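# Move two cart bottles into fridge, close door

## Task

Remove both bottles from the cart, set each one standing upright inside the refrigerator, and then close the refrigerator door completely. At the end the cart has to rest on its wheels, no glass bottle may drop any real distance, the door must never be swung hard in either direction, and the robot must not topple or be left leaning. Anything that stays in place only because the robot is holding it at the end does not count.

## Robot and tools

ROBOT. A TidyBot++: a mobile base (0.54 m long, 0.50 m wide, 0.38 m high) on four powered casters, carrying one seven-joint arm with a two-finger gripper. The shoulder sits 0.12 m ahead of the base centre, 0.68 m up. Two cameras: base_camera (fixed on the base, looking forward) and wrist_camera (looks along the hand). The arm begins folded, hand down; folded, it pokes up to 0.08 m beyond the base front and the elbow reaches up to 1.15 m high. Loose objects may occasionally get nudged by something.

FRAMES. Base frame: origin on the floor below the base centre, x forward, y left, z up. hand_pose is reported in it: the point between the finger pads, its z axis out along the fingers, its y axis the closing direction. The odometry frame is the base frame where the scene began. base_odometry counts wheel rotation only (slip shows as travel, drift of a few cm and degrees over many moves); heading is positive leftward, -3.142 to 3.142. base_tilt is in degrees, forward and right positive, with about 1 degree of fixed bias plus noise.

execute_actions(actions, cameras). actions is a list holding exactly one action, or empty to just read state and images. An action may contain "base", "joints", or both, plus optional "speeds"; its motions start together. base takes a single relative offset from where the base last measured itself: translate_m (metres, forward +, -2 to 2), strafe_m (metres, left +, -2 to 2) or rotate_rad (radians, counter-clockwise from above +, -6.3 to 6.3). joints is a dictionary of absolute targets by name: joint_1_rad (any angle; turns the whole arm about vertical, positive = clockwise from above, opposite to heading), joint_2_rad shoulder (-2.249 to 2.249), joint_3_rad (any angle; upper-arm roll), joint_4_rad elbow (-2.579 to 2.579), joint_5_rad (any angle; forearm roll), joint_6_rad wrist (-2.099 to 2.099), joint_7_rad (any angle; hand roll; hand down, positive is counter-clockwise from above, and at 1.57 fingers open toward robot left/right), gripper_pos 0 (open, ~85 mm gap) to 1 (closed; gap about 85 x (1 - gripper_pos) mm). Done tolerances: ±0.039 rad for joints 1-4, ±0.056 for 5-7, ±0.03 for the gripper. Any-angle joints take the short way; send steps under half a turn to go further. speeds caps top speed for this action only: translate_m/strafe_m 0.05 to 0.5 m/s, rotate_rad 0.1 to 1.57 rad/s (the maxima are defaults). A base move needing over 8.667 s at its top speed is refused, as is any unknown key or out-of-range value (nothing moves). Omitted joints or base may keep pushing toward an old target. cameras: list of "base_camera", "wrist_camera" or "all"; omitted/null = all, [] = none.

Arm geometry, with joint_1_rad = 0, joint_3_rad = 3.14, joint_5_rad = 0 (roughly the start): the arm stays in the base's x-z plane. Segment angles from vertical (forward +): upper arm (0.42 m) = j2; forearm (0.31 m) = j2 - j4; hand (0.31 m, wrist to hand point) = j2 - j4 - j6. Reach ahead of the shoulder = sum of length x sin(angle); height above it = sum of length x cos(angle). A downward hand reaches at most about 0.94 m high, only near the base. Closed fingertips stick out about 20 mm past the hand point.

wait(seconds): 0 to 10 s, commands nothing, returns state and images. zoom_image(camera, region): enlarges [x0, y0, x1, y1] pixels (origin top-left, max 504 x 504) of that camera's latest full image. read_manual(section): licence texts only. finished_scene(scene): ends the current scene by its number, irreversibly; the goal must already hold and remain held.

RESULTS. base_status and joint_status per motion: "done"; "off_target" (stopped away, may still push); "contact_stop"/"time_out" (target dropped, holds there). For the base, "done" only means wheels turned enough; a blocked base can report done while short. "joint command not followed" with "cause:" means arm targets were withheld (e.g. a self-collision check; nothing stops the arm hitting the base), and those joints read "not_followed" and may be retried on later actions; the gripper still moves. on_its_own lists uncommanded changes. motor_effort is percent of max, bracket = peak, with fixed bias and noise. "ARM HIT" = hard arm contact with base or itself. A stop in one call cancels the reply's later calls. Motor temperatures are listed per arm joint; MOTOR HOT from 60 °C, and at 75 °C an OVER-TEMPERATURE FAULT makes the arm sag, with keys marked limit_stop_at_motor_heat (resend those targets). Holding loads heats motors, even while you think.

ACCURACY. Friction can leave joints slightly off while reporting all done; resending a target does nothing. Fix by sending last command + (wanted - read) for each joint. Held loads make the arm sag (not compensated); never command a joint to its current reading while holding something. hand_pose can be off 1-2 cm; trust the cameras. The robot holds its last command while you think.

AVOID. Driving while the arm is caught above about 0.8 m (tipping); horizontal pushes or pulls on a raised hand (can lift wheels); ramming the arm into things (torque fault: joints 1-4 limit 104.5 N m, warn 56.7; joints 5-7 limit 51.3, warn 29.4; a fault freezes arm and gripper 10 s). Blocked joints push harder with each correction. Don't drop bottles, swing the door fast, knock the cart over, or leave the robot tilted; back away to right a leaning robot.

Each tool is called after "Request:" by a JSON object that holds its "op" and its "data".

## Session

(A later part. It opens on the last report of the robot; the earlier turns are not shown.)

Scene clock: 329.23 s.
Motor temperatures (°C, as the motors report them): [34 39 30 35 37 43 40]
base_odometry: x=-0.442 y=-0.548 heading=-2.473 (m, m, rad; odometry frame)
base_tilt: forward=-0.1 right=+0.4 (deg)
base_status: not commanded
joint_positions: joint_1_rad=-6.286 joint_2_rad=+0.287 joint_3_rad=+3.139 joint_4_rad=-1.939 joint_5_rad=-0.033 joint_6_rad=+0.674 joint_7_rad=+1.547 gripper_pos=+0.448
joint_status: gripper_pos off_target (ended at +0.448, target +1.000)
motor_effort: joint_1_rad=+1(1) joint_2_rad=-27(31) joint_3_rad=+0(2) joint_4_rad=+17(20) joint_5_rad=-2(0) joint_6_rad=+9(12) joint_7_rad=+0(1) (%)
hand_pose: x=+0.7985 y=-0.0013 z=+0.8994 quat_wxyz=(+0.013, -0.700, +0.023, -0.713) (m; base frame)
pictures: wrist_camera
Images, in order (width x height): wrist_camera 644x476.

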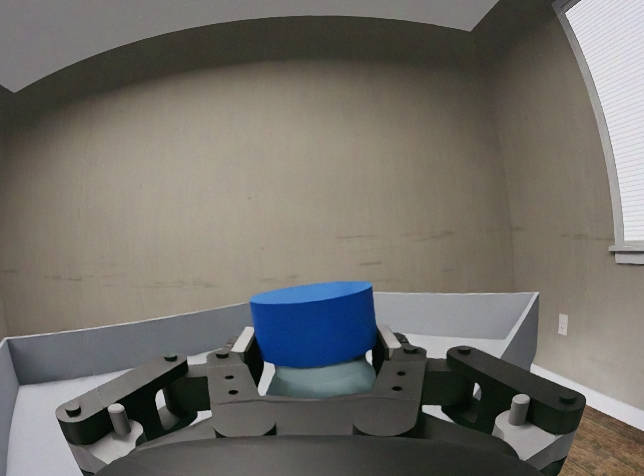

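Request:
{"op": "execute_actions", "data": {"actions": [{"joints":{"joint_2_rad":0.1,"joint_4_rad":-1.5,"joint_6_rad":0.04}}], "cameras": ["wrist_camera"]}}

Request:
{"op": "execute_actions", "data": {"actions": [{"base":{"translate_m":-0.32},"speeds":{"translate_m":0.25}}], "cameras": []}}

Request:
{"op": "execute_actions", "data": {"actions": [{"base":{"rotate_rad":1.57},"speeds":{"rotate_rad":0.6}}], "cameras": []}}

Request:
{"op": "execute_actions", "data": {"actions": [{"base":{"strafe_m":-0.12},"speeds":{"strafe_m":0.2}}], "cameras": []}}

Request:
{"op": "execute_actions", "data": {"actions": [{"base":{"translate_m":0.6},"joints":{"joint_1_rad":0.1},"speeds":{"translate_m":0.25}}]}}

Scene clock: 339.60 s.
Motor temperatures (°C, as the motors report them): [34 39 30 35 37 43 40]
base_odometry: x=-0.442 y=-0.548 heading=-2.473 (m, m, rad; odometry frame)
base_tilt: forward=-0.2 right=+0.4 (deg)
base_status: not commanded
joint_positions: joint_1_rad=-6.286 joint_2_rad=+0.118 joint_3_rad=+3.139 joint_4_rad=-1.519 joint_5_rad=-0.033 joint_6_rad=+0.053 joint_7_rad=+1.547 gripper_pos=+0.448
joint_status: all done
motor_effort: joint_1_rad=+1(1) joint_2_rad=-27(34) joint_3_rad=+0(0) joint_4_rad=+23(24) joint_5_rad=-1(1) joint_6_rad=+12(12) joint_7_rad=+0(1) (%)
hand_pose: x=+0.7935 y=+0.0046 z=+1.0743 quat_wxyz=(+0.021, -0.712, +0.019, -0.702) (m; base frame)
pictures: wrist_camera
Images, in order (width x height): wrist_camera 644x476.

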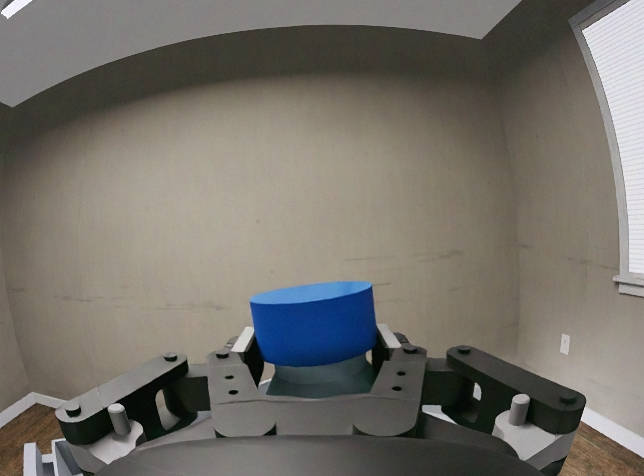

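Scene clock: 341.80 s.
Motor temperatures (°C, as the motors report them): [34 39 30 35 37 43 40]
base_odometry: x=-0.191 y=-0.350 heading=-2.472 (m, m, rad; odometry frame)
base_tilt: forward=-0.1 right=+0.4 (deg)
base_status: done
joint_positions: joint_1_rad=-6.286 joint_2_rad=+0.117 joint_3_rad=+3.139 joint_4_rad=-1.519 joint_5_rad=-0.033 joint_6_rad=+0.050 joint_7_rad=+1.547 gripper_pos=+0.448
joint_status: not commanded
motor_effort: joint_1_rad=+1(3) joint_2_rad=-27(33) joint_3_rad=+0(3) joint_4_rad=+24(25) joint_5_rad=-1(1) joint_6_rad=+12(13) joint_7_rad=+0(0) (%)
hand_pose: x=+0.7932 y=+0.0046 z=+1.0738 quat_wxyz=(+0.021, -0.713, +0.019, -0.701) (m; base frame)
pictures: none
No camera images: the call's "cameras" was empty. Leave "cameras" out to get every camera's image.

Scene clock: 345.17 s.
Motor temperatures (°C, as the motors report them): [34 39 30 35 37 43 40]
base_odometry: x=-0.191 y=-0.350 heading=-0.902 (m, m, rad; odometry frame)
base_tilt: forward=-0.1 right=+0.4 (deg)
base_status: done
joint_positions: joint_1_rad=-6.286 joint_2_rad=+0.117 joint_3_rad=+3.138 joint_4_rad=-1.519 joint_5_rad=-0.033 joint_6_rad=+0.049 joint_7_rad=+1.547 gripper_pos=+0.448
joint_status: not commanded
motor_effort: joint_1_rad=+1(5) joint_2_rad=-28(28) joint_3_rad=+0(3) joint_4_rad=+24(24) joint_5_rad=-1(1) joint_6_rad=+12(12) joint_7_rad=+0(0) (%)
hand_pose: x=+0.7931 y=+0.0052 z=+1.0738 quat_wxyz=(+0.022, -0.713, +0.018, -0.701) (m; base frame)
pictures: none
No camera images: the call's "cameras" was empty. Leave "cameras" out to get every camera's image.

Scene clock: 346.53 s.
Motor temperatures (°C, as the motors report them): [34 39 30 35 37 43 40]
base_odometry: x=-0.285 y=-0.424 heading=-0.901 (m, m, rad; odometry frame)
base_tilt: forward=+0.0 right=+0.4 (deg)
base_status: done
joint_positions: joint_1_rad=-6.286 joint_2_rad=+0.117 joint_3_rad=+3.138 joint_4_rad=-1.519 joint_5_rad=-0.033 joint_6_rad=+0.049 joint_7_rad=+1.547 gripper_pos=+0.448
joint_status: not commanded
motor_effort: joint_1_rad=+0(3) joint_2_rad=-28(28) joint_3_rad=+0(3) joint_4_rad=+24(24) joint_5_rad=-1(1) joint_6_rad=+12(12) joint_7_rad=+0(0) (%)
hand_pose: x=+0.7932 y=+0.0051 z=+1.0738 quat_wxyz=(+0.022, -0.713, +0.019, -0.701) (m; base frame)
pictures: none
No camera images: the call's "cameras" was empty. Leave "cameras" out to get every camera's image.

Scene clock: 349.80 s.
Motor temperatures (°C, as the motors report them): [34 39 30 35 37 43 40]
base_odometry: x=+0.087 y=-0.895 heading=-0.901 (m, m, rad; odometry frame)
base_tilt: forward=+0.0 right=+0.5 (deg)
base_status: done
joint_positions: joint_1_rad=-6.191 joint_2_rad=+0.119 joint_3_rad=+3.140 joint_4_rad=-1.519 joint_5_rad=-0.033 joint_6_rad=+0.048 joint_7_rad=+1.547 gripper_pos=+0.448
joint_status: all done
motor_effort: joint_1_rad=+0(2) joint_2_rad=-29(30) joint_3_rad=+0(2) joint_4_rad=+24(25) joint_5_rad=-1(1) joint_6_rad=+12(13) joint_7_rad=+0(0) (%)
hand_pose: x=+0.7913 y=-0.0604 z=+1.0721 quat_wxyz=(-0.012, -0.712, +0.053, -0.700) (m; base frame)
pictures: base_camera, wrist_camera
Images, in order (width x height): base_camera 644x364, wrist_camera 644x476.

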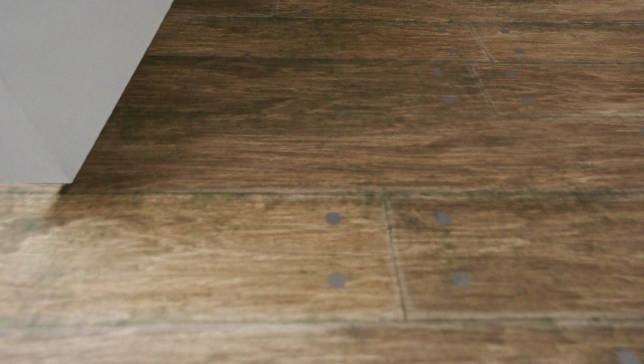

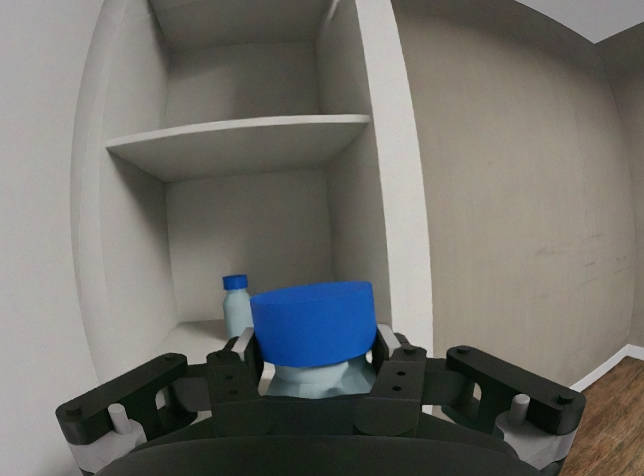

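Request:
{"op": "execute_actions", "data": {"actions": [{"base":{"translate_m":0.35},"speeds":{"translate_m":0.15}}]}}

Scene clock: 360.70 s.
Motor temperatures (°C, as the motors report them): [34 39 30 35 37 43 40]
base_odometry: x=+0.217 y=-1.060 heading=-0.899 (m, m, rad; odometry frame)
base_tilt: forward=-0.1 right=+0.4 (deg)
base_status: translate_m time_out (by the wheels' count: +0.210 of +0.350)
joint_positions: joint_1_rad=-6.190 joint_2_rad=+0.123 joint_3_rad=+3.142 joint_4_rad=-1.518 joint_5_rad=-0.033 joint_6_rad=+0.043 joint_7_rad=+1.547 gripper_pos=+0.448
joint_status: not commanded
motor_effort: joint_1_rad=+0(5) joint_2_rad=-28(43) joint_3_rad=-1(4) joint_4_rad=+24(29) joint_5_rad=-1(1) joint_6_rad=+13(15) joint_7_rad=+0(0) (%)
hand_pose: x=+0.7924 y=-0.0623 z=+1.0694 quat_wxyz=(-0.013, -0.714, +0.054, -0.698) (m; base frame)
pictures: base_camera, wrist_camera
Images, in order (width x height): base_camera 644x364, wrist_camera 644x476.

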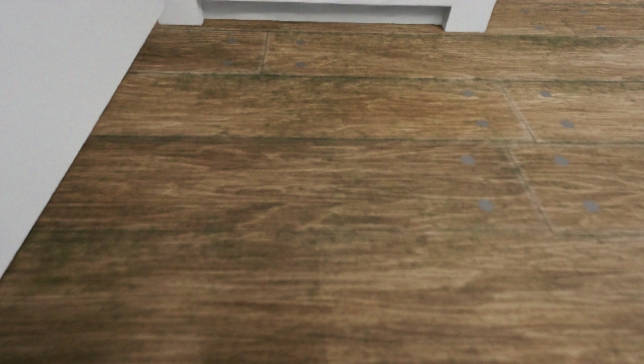

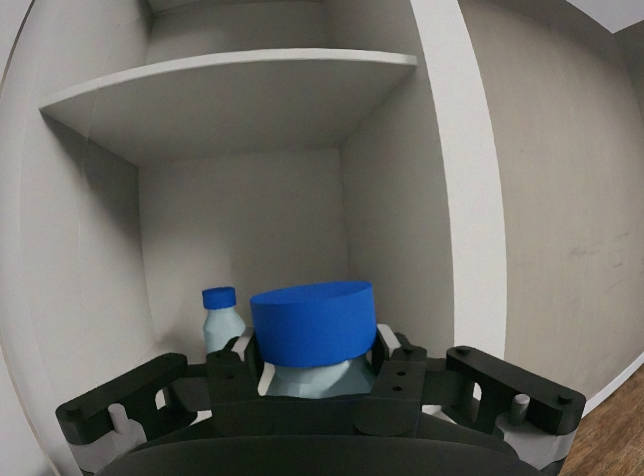

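Request:
{"op": "execute_actions", "data": {"actions": [{"base":{"strafe_m":-0.08},"joints":{"joint_1_rad":-0.02},"speeds":{"strafe_m":0.08}}], "cameras": []}}

Request:
{"op": "execute_actions", "data": {"actions": [{"base":{"translate_m":0.2},"speeds":{"translate_m":0.08}}]}}

Scene clock: 366.73 s.
Motor temperatures (°C, as the motors report them): [34 39 30 35 37 43 40]
base_odometry: x=+0.155 y=-1.110 heading=-0.899 (m, m, rad; odometry frame)
base_tilt: forward=+0.0 right=+0.4 (deg)
base_status: done
joint_positions: joint_1_rad=-6.294 joint_2_rad=+0.123 joint_3_rad=+3.140 joint_4_rad=-1.518 joint_5_rad=-0.033 joint_6_rad=+0.043 joint_7_rad=+1.547 gripper_pos=+0.448
joint_status: all done
motor_effort: joint_1_rad=+1(2) joint_2_rad=-28(29) joint_3_rad=+0(3) joint_4_rad=+23(24) joint_5_rad=-1(1) joint_6_rad=+12(13) joint_7_rad=+0(0) (%)
hand_pose: x=+0.7952 y=+0.0091 z=+1.0694 quat_wxyz=(+0.024, -0.716, +0.016, -0.697) (m; base frame)
pictures: none
No camera images: the call's "cameras" was empty. Leave "cameras" out to get every camera's image.

Scene clock: 369.77 s.
Motor temperatures (°C, as the motors report them): [34 39 30 35 37 43 40]
base_odometry: x=+0.279 y=-1.267 heading=-0.899 (m, m, rad; odometry frame)
base_tilt: forward=-0.1 right=+0.4 (deg)
base_status: done
joint_positions: joint_1_rad=-6.294 joint_2_rad=+0.121 joint_3_rad=+3.140 joint_4_rad=-1.518 joint_5_rad=-0.033 joint_6_rad=+0.043 joint_7_rad=+1.547 gripper_pos=+0.448
joint_status: not commanded
motor_effort: joint_1_rad=+1(2) joint_2_rad=-28(31) joint_3_rad=+0(1) joint_4_rad=+24(25) joint_5_rad=-1(1) joint_6_rad=+12(13) joint_7_rad=+1(0) (%)
hand_pose: x=+0.7947 y=+0.0091 z=+1.0701 quat_wxyz=(+0.024, -0.716, +0.016, -0.698) (m; base frame)
pictures: base_camera, wrist_camera
Images, in order (width x height): base_camera 644x364, wrist_camera 644x476.

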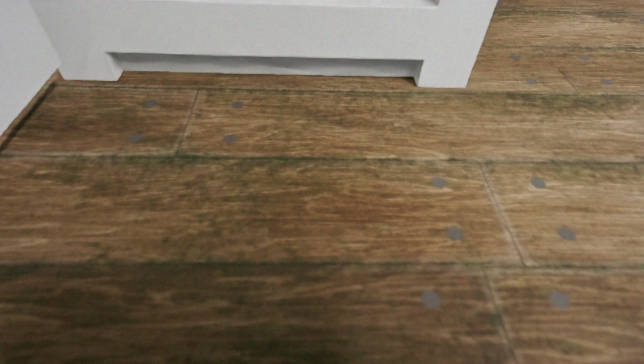

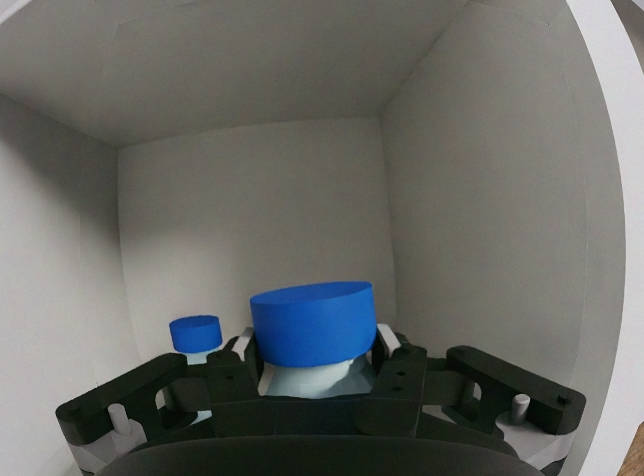

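Request:
{"op": "execute_actions", "data": {"actions": [{"base":{"translate_m":0.14},"speeds":{"translate_m":0.08}}]}}

Request:
{"op": "execute_actions", "data": {"actions": [{"joints":{"joint_4_rad":-1.6,"joint_6_rad":0.16}}], "cameras": []}}

Request:
{"op": "execute_actions", "data": {"actions": [{"joints":{"joint_4_rad":-1.68,"joint_6_rad":0.22}}], "cameras": ["wrist_camera"]}}

Scene clock: 379.33 s.
Motor temperatures (°C, as the motors report them): [34 39 30 35 37 43 40]
base_odometry: x=+0.366 y=-1.377 heading=-0.899 (m, m, rad; odometry frame)
base_tilt: forward=+0.0 right=+0.4 (deg)
base_status: done
joint_positions: joint_1_rad=-6.294 joint_2_rad=+0.120 joint_3_rad=+3.140 joint_4_rad=-1.518 joint_5_rad=-0.033 joint_6_rad=+0.043 joint_7_rad=+1.547 gripper_pos=+0.448
joint_status: not commanded
motor_effort: joint_1_rad=+1(1) joint_2_rad=-28(31) joint_3_rad=+0(1) joint_4_rad=+23(24) joint_5_rad=-1(1) joint_6_rad=+12(13) joint_7_rad=+0(0) (%)
hand_pose: x=+0.7943 y=+0.0091 z=+1.0708 quat_wxyz=(+0.024, -0.715, +0.016, -0.698) (m; base frame)
pictures: base_camera, wrist_camera
Images, in order (width x height): base_camera 644x364, wrist_camera 644x476.

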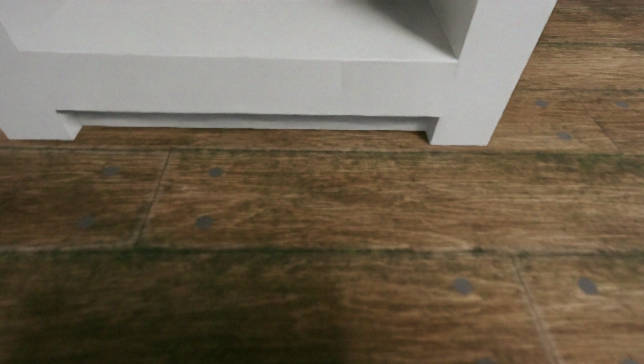

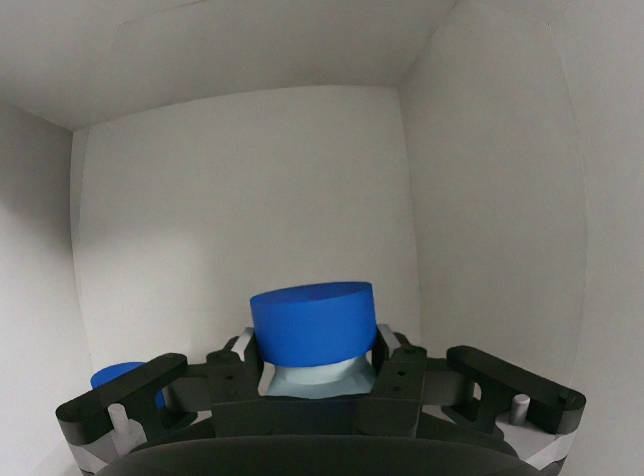

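Scene clock: 380.33 s.
Motor temperatures (°C, as the motors report them): [34 39 30 35 37 43 40]
base_odometry: x=+0.366 y=-1.377 heading=-0.899 (m, m, rad; odometry frame)
base_tilt: forward=-0.1 right=+0.4 (deg)
base_status: not commanded
joint_positions: joint_1_rad=-6.294 joint_2_rad=+0.120 joint_3_rad=+3.140 joint_4_rad=-1.617 joint_5_rad=-0.033 joint_6_rad=+0.107 joint_7_rad=+1.547 gripper_pos=+0.448
joint_status: all done
motor_effort: joint_1_rad=+1(1) joint_2_rad=-27(29) joint_3_rad=+0(0) joint_4_rad=+23(24) joint_5_rad=-1(1) joint_6_rad=+12(12) joint_7_rad=+0(0) (%)
hand_pose: x=+0.7902 y=+0.0084 z=+1.0291 quat_wxyz=(+0.022, -0.727, +0.017, -0.686) (m; base frame)
pictures: none
No camera images: the call's "cameras" was empty. Leave "cameras" out to get every camera's image.

Scene clock: 381.17 s.
Motor temperatures (°C, as the motors report them): [34 39 30 35 37 43 40]
base_odometry: x=+0.366 y=-1.376 heading=-0.899 (m, m, rad; odometry frame)
base_tilt: forward=+0.0 right=+0.3 (deg)
base_status: not commanded
joint_positions: joint_1_rad=-6.294 joint_2_rad=+0.117 joint_3_rad=+3.140 joint_4_rad=-1.676 joint_5_rad=-0.033 joint_6_rad=+0.182 joint_7_rad=+1.547 gripper_pos=+0.448
joint_status: all done
motor_effort: joint_1_rad=+1(2) joint_2_rad=-25(27) joint_3_rad=+1(1) joint_4_rad=+21(23) joint_5_rad=+0(1) joint_6_rad=+10(11) joint_7_rad=+1(1) (%)
hand_pose: x=+0.7857 y=+0.0076 z=+1.0181 quat_wxyz=(+0.022, -0.721, +0.018, -0.693) (m; base frame)
pictures: wrist_camera
Images, in order (width x height): wrist_camera 644x476.

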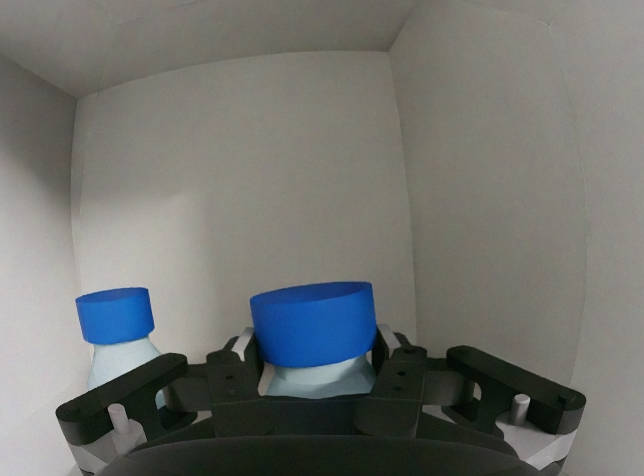

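Request:
{"op": "execute_actions", "data": {"actions": [{"joints":{"gripper_pos":0}}], "cameras": ["wrist_camera"]}}

Request:
{"op": "execute_actions", "data": {"actions": [{"base":{"translate_m":-0.4},"speeds":{"translate_m":0.15}}]}}

Scene clock: 385.60 s.
Motor temperatures (°C, as the motors report them): [34 39 30 35 37 43 40]
base_odometry: x=+0.366 y=-1.376 heading=-0.899 (m, m, rad; odometry frame)
base_tilt: forward=-0.1 right=+0.5 (deg)
base_status: not commanded
joint_positions: joint_1_rad=-6.294 joint_2_rad=+0.114 joint_3_rad=+3.140 joint_4_rad=-1.676 joint_5_rad=-0.033 joint_6_rad=+0.187 joint_7_rad=+1.547 gripper_pos=+0.000
joint_status: all done
motor_effort: joint_1_rad=+1(1) joint_2_rad=-24(26) joint_3_rad=+0(1) joint_4_rad=+20(22) joint_5_rad=-1(1) joint_6_rad=+9(11) joint_7_rad=+0(1) (%)
hand_pose: x=+0.7847 y=+0.0076 z=+1.0215 quat_wxyz=(+0.022, -0.718, +0.018, -0.695) (m; base frame)
pictures: wrist_camera
Images, in order (width x height): wrist_camera 644x476.

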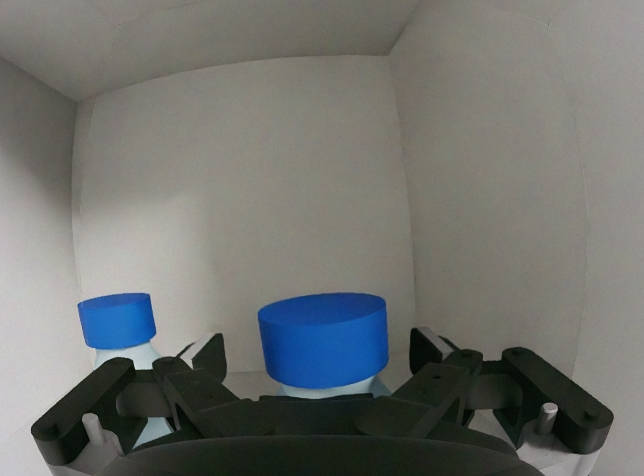

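Scene clock: 388.93 s.
Motor temperatures (°C, as the motors report them): [34 39 30 35 37 43 40]
base_odometry: x=+0.117 y=-1.063 heading=-0.899 (m, m, rad; odometry frame)
base_tilt: forward=+0.0 right=+0.3 (deg)
base_status: done
joint_positions: joint_1_rad=-6.294 joint_2_rad=+0.104 joint_3_rad=+3.140 joint_4_rad=-1.676 joint_5_rad=-0.033 joint_6_rad=+0.189 joint_7_rad=+1.547 gripper_pos=+0.000
joint_status: not commanded
motor_effort: joint_1_rad=+1(1) joint_2_rad=-23(28) joint_3_rad=+0(1) joint_4_rad=+20(21) joint_5_rad=-1(1) joint_6_rad=+10(10) joint_7_rad=+0(0) (%)
hand_pose: x=+0.7814 y=+0.0075 z=+1.0284 quat_wxyz=(+0.022, -0.714, +0.018, -0.699) (m; base frame)
pictures: base_camera, wrist_camera
Images, in order (width x height): base_camera 644x364, wrist_camera 644x476.

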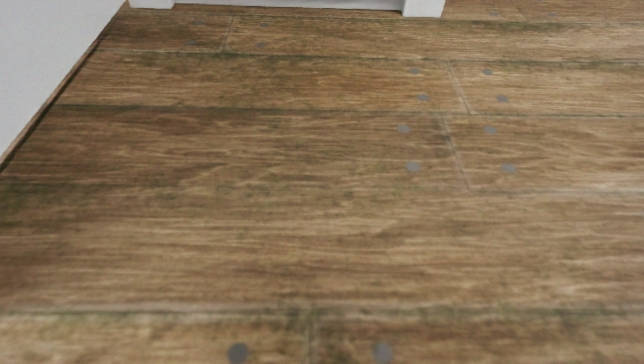

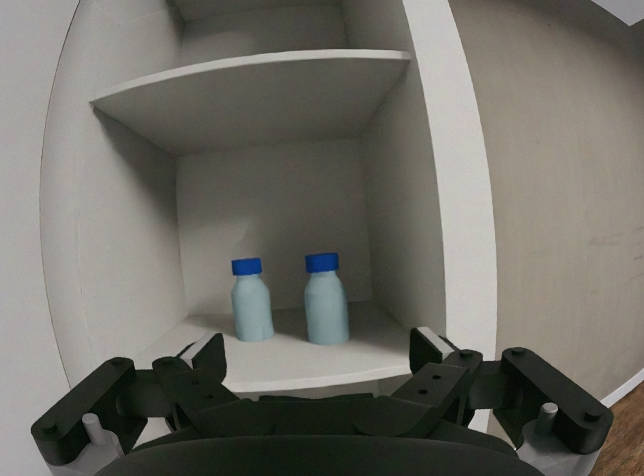

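Request:
{"op": "execute_actions", "data": {"actions": [{"base":{"translate_m":-0.4},"joints":{"joint_2_rad":-0.346,"joint_4_rad":-2.55,"joint_6_rad":-0.87,"gripper_pos":1}}], "cameras": []}}

Request:
{"op": "execute_actions", "data": {"actions": [{"base":{"strafe_m":0.8},"joints":{"joint_1_rad":-1.57}}], "cameras": []}}

Request:
{"op": "execute_actions", "data": {"actions": [{"base":{"translate_m":0.6},"speeds":{"translate_m":0.3}}]}}

Scene clock: 403.60 s.
Motor temperatures (°C, as the motors report them): [34 39 30 35 37 43 40]
base_odometry: x=-0.132 y=-0.750 heading=-0.899 (m, m, rad; odometry frame)
base_tilt: forward=-0.2 right=+0.4 (deg)
base_status: done
joint_positions: joint_1_rad=-6.294 joint_2_rad=-0.337 joint_3_rad=+3.140 joint_4_rad=-2.547 joint_5_rad=-0.033 joint_6_rad=-0.845 joint_7_rad=+1.547 gripper_pos=+0.999
joint_status: all done
motor_effort: joint_1_rad=+0(1) joint_2_rad=-2(26) joint_3_rad=+0(1) joint_4_rad=+13(20) joint_5_rad=-1(1) joint_6_rad=+2(10) joint_7_rad=+0(0) (%)
hand_pose: x=+0.2590 y=+0.0106 z=+0.5813 quat_wxyz=(+0.013, -0.999, +0.016, -0.043) (m; base frame)
pictures: none
No camera images: the call's "cameras" was empty. Leave "cameras" out to get every camera's image.

Scene clock: 406.57 s.
Motor temperatures (°C, as the motors report them): [34 39 30 35 37 43 40]
base_odometry: x=+0.494 y=-0.252 heading=-0.899 (m, m, rad; odometry frame)
base_tilt: forward=-0.2 right=+0.4 (deg)
base_status: done
joint_positions: joint_1_rad=-7.832 joint_2_rad=-0.337 joint_3_rad=+3.140 joint_4_rad=-2.547 joint_5_rad=-0.033 joint_6_rad=-0.845 joint_7_rad=+1.547 gripper_pos=+0.999
joint_status: all done
motor_effort: joint_1_rad=+1(0) joint_2_rad=-1(4) joint_3_rad=+0(0) joint_4_rad=+13(13) joint_5_rad=-1(2) joint_6_rad=+2(2) joint_7_rad=+0(0) (%)
hand_pose: x=+0.1130 y=+0.1403 z=+0.5813 quat_wxyz=(+0.040, -0.729, -0.683, -0.022) (m; base frame)
pictures: none
No camera images: the call's "cameras" was empty. Leave "cameras" out to get every camera's image.

Scene clock: 409.53 s.
Motor temperatures (°C, as the motors report them): [34 39 30 35 37 43 40]
base_odometry: x=+0.868 y=-0.721 heading=-0.899 (m, m, rad; odometry frame)
base_tilt: forward=-0.1 right=+0.4 (deg)
base_status: done
joint_positions: joint_1_rad=-7.832 joint_2_rad=-0.337 joint_3_rad=+3.140 joint_4_rad=-2.547 joint_5_rad=-0.033 joint_6_rad=-0.845 joint_7_rad=+1.547 gripper_pos=+0.999
joint_status: not commanded
motor_effort: joint_1_rad=+1(0) joint_2_rad=-2(3) joint_3_rad=+0(1) joint_4_rad=+13(13) joint_5_rad=-1(2) joint_6_rad=+2(2) joint_7_rad=+0(0) (%)
hand_pose: x=+0.1130 y=+0.1403 z=+0.5813 quat_wxyz=(+0.040, -0.729, -0.683, -0.022) (m; base frame)
pictures: base_camera, wrist_camera
Images, in order (width x height): base_camera 644x364, wrist_camera 644x476.

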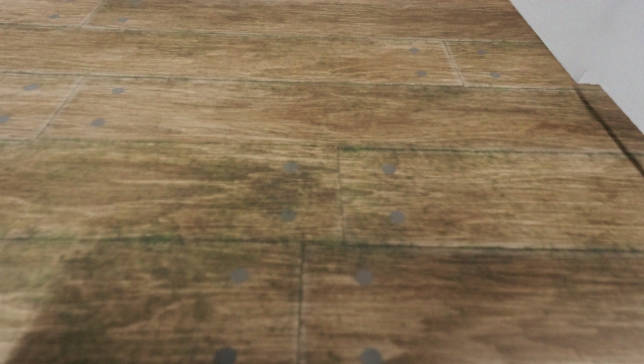

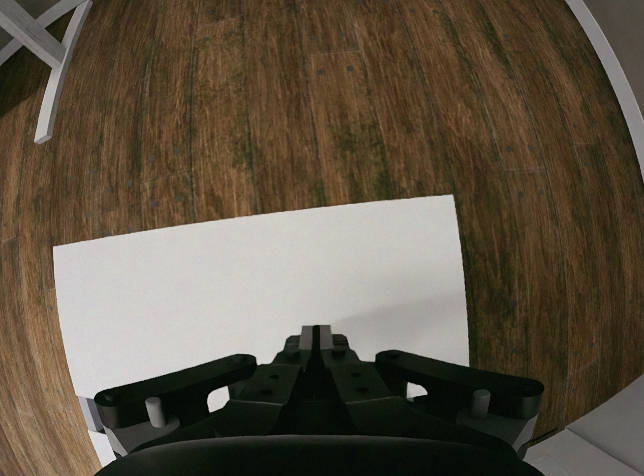

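Request:
{"op": "execute_actions", "data": {"actions": [{"base":{"strafe_m":-0.45},"speeds":{"strafe_m":0.07}}]}}

Request:
{"op": "execute_actions", "data": {"actions": [{"base":{"strafe_m":-0.4},"speeds":{"strafe_m":0.07}}]}}

Scene clock: 424.27 s.
Motor temperatures (°C, as the motors report them): [34 39 30 35 37 43 40]
base_odometry: x=+0.516 y=-1.002 heading=-0.898 (m, m, rad; odometry frame)
base_tilt: forward=-0.1 right=+0.4 (deg)
base_status: done
joint_positions: joint_1_rad=-7.832 joint_2_rad=-0.338 joint_3_rad=+3.140 joint_4_rad=-2.547 joint_5_rad=-0.033 joint_6_rad=-0.845 joint_7_rad=+1.547 gripper_pos=+0.999
joint_status: not commanded
motor_effort: joint_1_rad=+1(0) joint_2_rad=-2(4) joint_3_rad=+0(1) joint_4_rad=+13(14) joint_5_rad=-1(1) joint_6_rad=+2(2) joint_7_rad=+0(0) (%)
hand_pose: x=+0.1130 y=+0.1402 z=+0.5814 quat_wxyz=(+0.040, -0.729, -0.683, -0.022) (m; base frame)
pictures: base_camera, wrist_camera
Images, in order (width x height): base_camera 644x364, wrist_camera 644x476.

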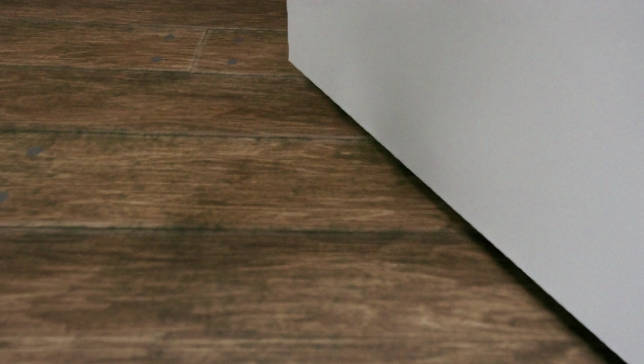

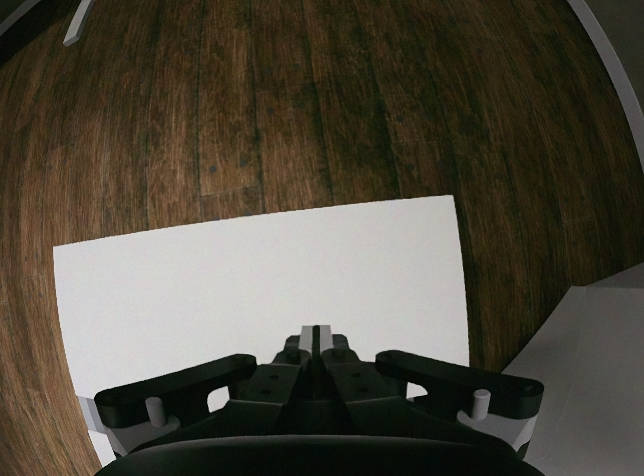

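Scene clock: 430.50 s.
Motor temperatures (°C, as the motors report them): [34 38 30 35 37 43 40]
base_odometry: x=+0.203 y=-1.251 heading=-0.898 (m, m, rad; odometry frame)
base_tilt: forward=-0.1 right=+0.4 (deg)
base_status: done
joint_positions: joint_1_rad=-7.832 joint_2_rad=-0.339 joint_3_rad=+3.140 joint_4_rad=-2.547 joint_5_rad=-0.033 joint_6_rad=-0.845 joint_7_rad=+1.547 gripper_pos=+0.999
joint_status: not commanded
motor_effort: joint_1_rad=+0(1) joint_2_rad=-2(4) joint_3_rad=+0(1) joint_4_rad=+13(14) joint_5_rad=-1(1) joint_6_rad=+2(2) joint_7_rad=+0(0) (%)
hand_pose: x=+0.1130 y=+0.1403 z=+0.5815 quat_wxyz=(+0.040, -0.729, -0.683, -0.022) (m; base frame)
pictures: base_camera, wrist_camera
Images, in order (width x height): base_camera 644x364, wrist_camera 644x476.

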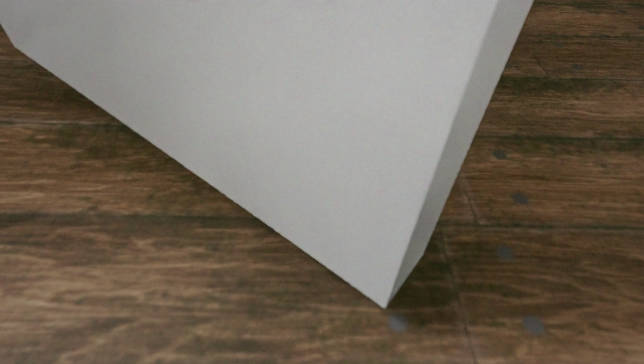

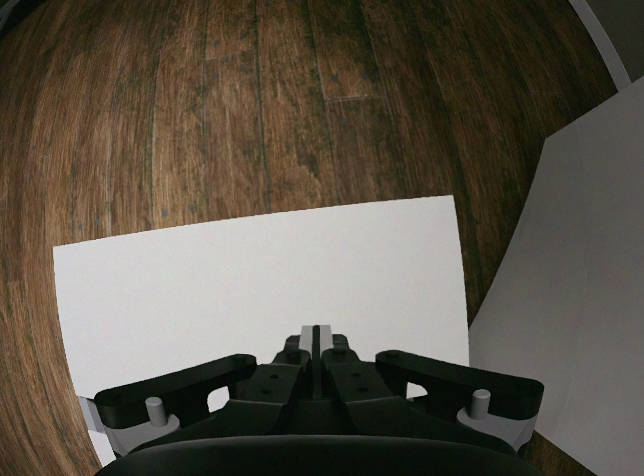

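Request:
{"op": "execute_actions", "data": {"actions": [{"base":{"translate_m":0.4},"speeds":{"translate_m":0.06}}]}}

Scene clock: 441.30 s.
Motor temperatures (°C, as the motors report them): [34 38 30 35 37 43 40]
base_odometry: x=+0.453 y=-1.564 heading=-0.898 (m, m, rad; odometry frame)
base_tilt: forward=-0.1 right=+0.4 (deg)
base_status: done
joint_positions: joint_1_rad=-7.832 joint_2_rad=-0.339 joint_3_rad=+3.140 joint_4_rad=-2.547 joint_5_rad=-0.033 joint_6_rad=-0.845 joint_7_rad=+1.547 gripper_pos=+0.999
joint_status: not commanded
motor_effort: joint_1_rad=+1(1) joint_2_rad=-1(3) joint_3_rad=+0(1) joint_4_rad=+13(13) joint_5_rad=-1(1) joint_6_rad=+2(2) joint_7_rad=+0(0) (%)
hand_pose: x=+0.1130 y=+0.1403 z=+0.5815 quat_wxyz=(+0.040, -0.729, -0.683, -0.022) (m; base frame)
pictures: base_camera, wrist_camera
Images, in order (width x height): base_camera 644x364, wrist_camera 644x476.

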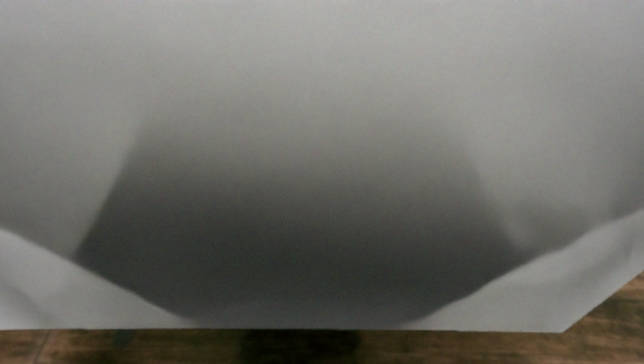

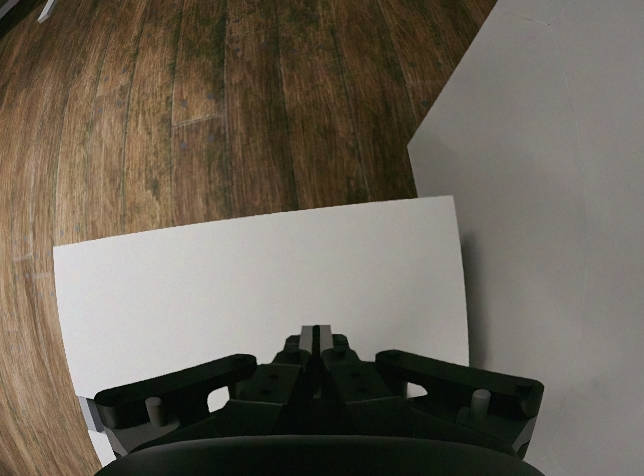

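Request:
{"op": "execute_actions", "data": {"actions": [{"base":{"translate_m":0.15},"speeds":{"translate_m":0.05}}], "cameras": ["base_camera"]}}

Scene clock: 452.73 s.
Motor temperatures (°C, as the motors report them): [34 38 30 35 37 43 40]
base_odometry: x=+0.490 y=-1.612 heading=-0.898 (m, m, rad; odometry frame)
base_tilt: forward=-0.1 right=+0.4 (deg)
base_status: translate_m time_out (by the wheels' count: +0.061 of +0.150)
joint_positions: joint_1_rad=-7.832 joint_2_rad=-0.340 joint_3_rad=+3.140 joint_4_rad=-2.548 joint_5_rad=-0.031 joint_6_rad=-0.846 joint_7_rad=+1.547 gripper_pos=+0.999
joint_status: not commanded
motor_effort: joint_1_rad=+0(1) joint_2_rad=-2(3) joint_3_rad=+0(5) joint_4_rad=+13(15) joint_5_rad=-1(2) joint_6_rad=+1(2) joint_7_rad=+0(0) (%)
hand_pose: x=+0.1133 y=+0.1396 z=+0.5813 quat_wxyz=(+0.039, -0.729, -0.684, -0.022) (m; base frame)
pictures: base_camera
Images, in order (width x height): base_camera 644x364.

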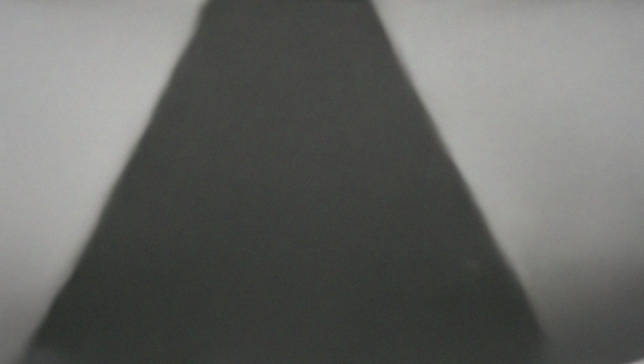

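Blocked: closed. Back off and verify from the side.

Request:
{"op": "execute_actions", "data": {"actions": [{"base":{"translate_m":-0.6},"speeds":{"translate_m":0.3}}], "cameras": []}}

Request:
{"op": "execute_actions", "data": {"actions": [{"base":{"strafe_m":-0.7},"joints":{"joint_1_rad":-0.7,"joint_6_rad":0.2}}]}}

Scene clock: 458.83 s.
Motor temperatures (°C, as the motors report them): [34 38 30 35 37 43 40]
base_odometry: x=+0.117 y=-1.142 heading=-0.899 (m, m, rad; odometry frame)
base_tilt: forward=-0.1 right=+0.5 (deg)
base_status: done
joint_positions: joint_1_rad=-7.832 joint_2_rad=-0.340 joint_3_rad=+3.140 joint_4_rad=-2.548 joint_5_rad=-0.031 joint_6_rad=-0.846 joint_7_rad=+1.547 gripper_pos=+0.999
joint_status: not commanded
motor_effort: joint_1_rad=-1(1) joint_2_rad=-2(4) joint_3_rad=+0(1) joint_4_rad=+13(14) joint_5_rad=-1(2) joint_6_rad=+2(2) joint_7_rad=+0(0) (%)
hand_pose: x=+0.1133 y=+0.1396 z=+0.5813 quat_wxyz=(+0.039, -0.728, -0.684, -0.022) (m; base frame)
pictures: none
No camera images: the call's "cameras" was empty. Leave "cameras" out to get every camera's image.

Scene clock: 461.60 s.
Motor temperatures (°C, as the motors report them): [34 38 30 35 37 43 40]
base_odometry: x=-0.432 y=-1.578 heading=-0.899 (m, m, rad; odometry frame)
base_tilt: forward=-0.2 right=+0.4 (deg)
base_status: done
joint_positions: joint_1_rad=-7.002 joint_2_rad=-0.340 joint_3_rad=+3.140 joint_4_rad=-2.548 joint_5_rad=-0.031 joint_6_rad=+0.170 joint_7_rad=+1.547 gripper_pos=+0.999
joint_status: all done
motor_effort: joint_1_rad=+0(0) joint_2_rad=-6(6) joint_3_rad=+0(1) joint_4_rad=+17(17) joint_5_rad=-1(1) joint_6_rad=+9(9) joint_7_rad=+0(0) (%)
hand_pose: x=+0.4123 y=+0.2571 z=+0.7509 quat_wxyz=(+0.196, -0.805, -0.277, -0.486) (m; base frame)
pictures: base_camera, wrist_camera
Images, in order (width x height): base_camera 644x364, wrist_camera 644x476.

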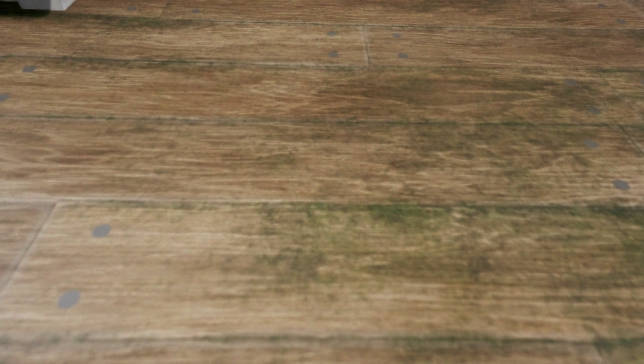

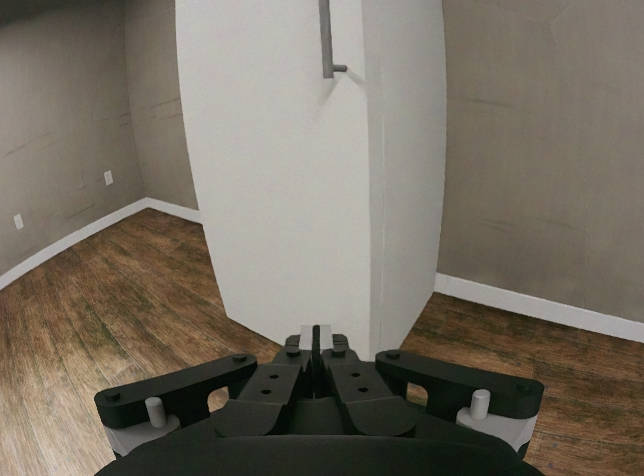

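Closed.

Request:
{"op": "finished_scene", "data": {"scene": 1}}

The scene is finished: the task was done.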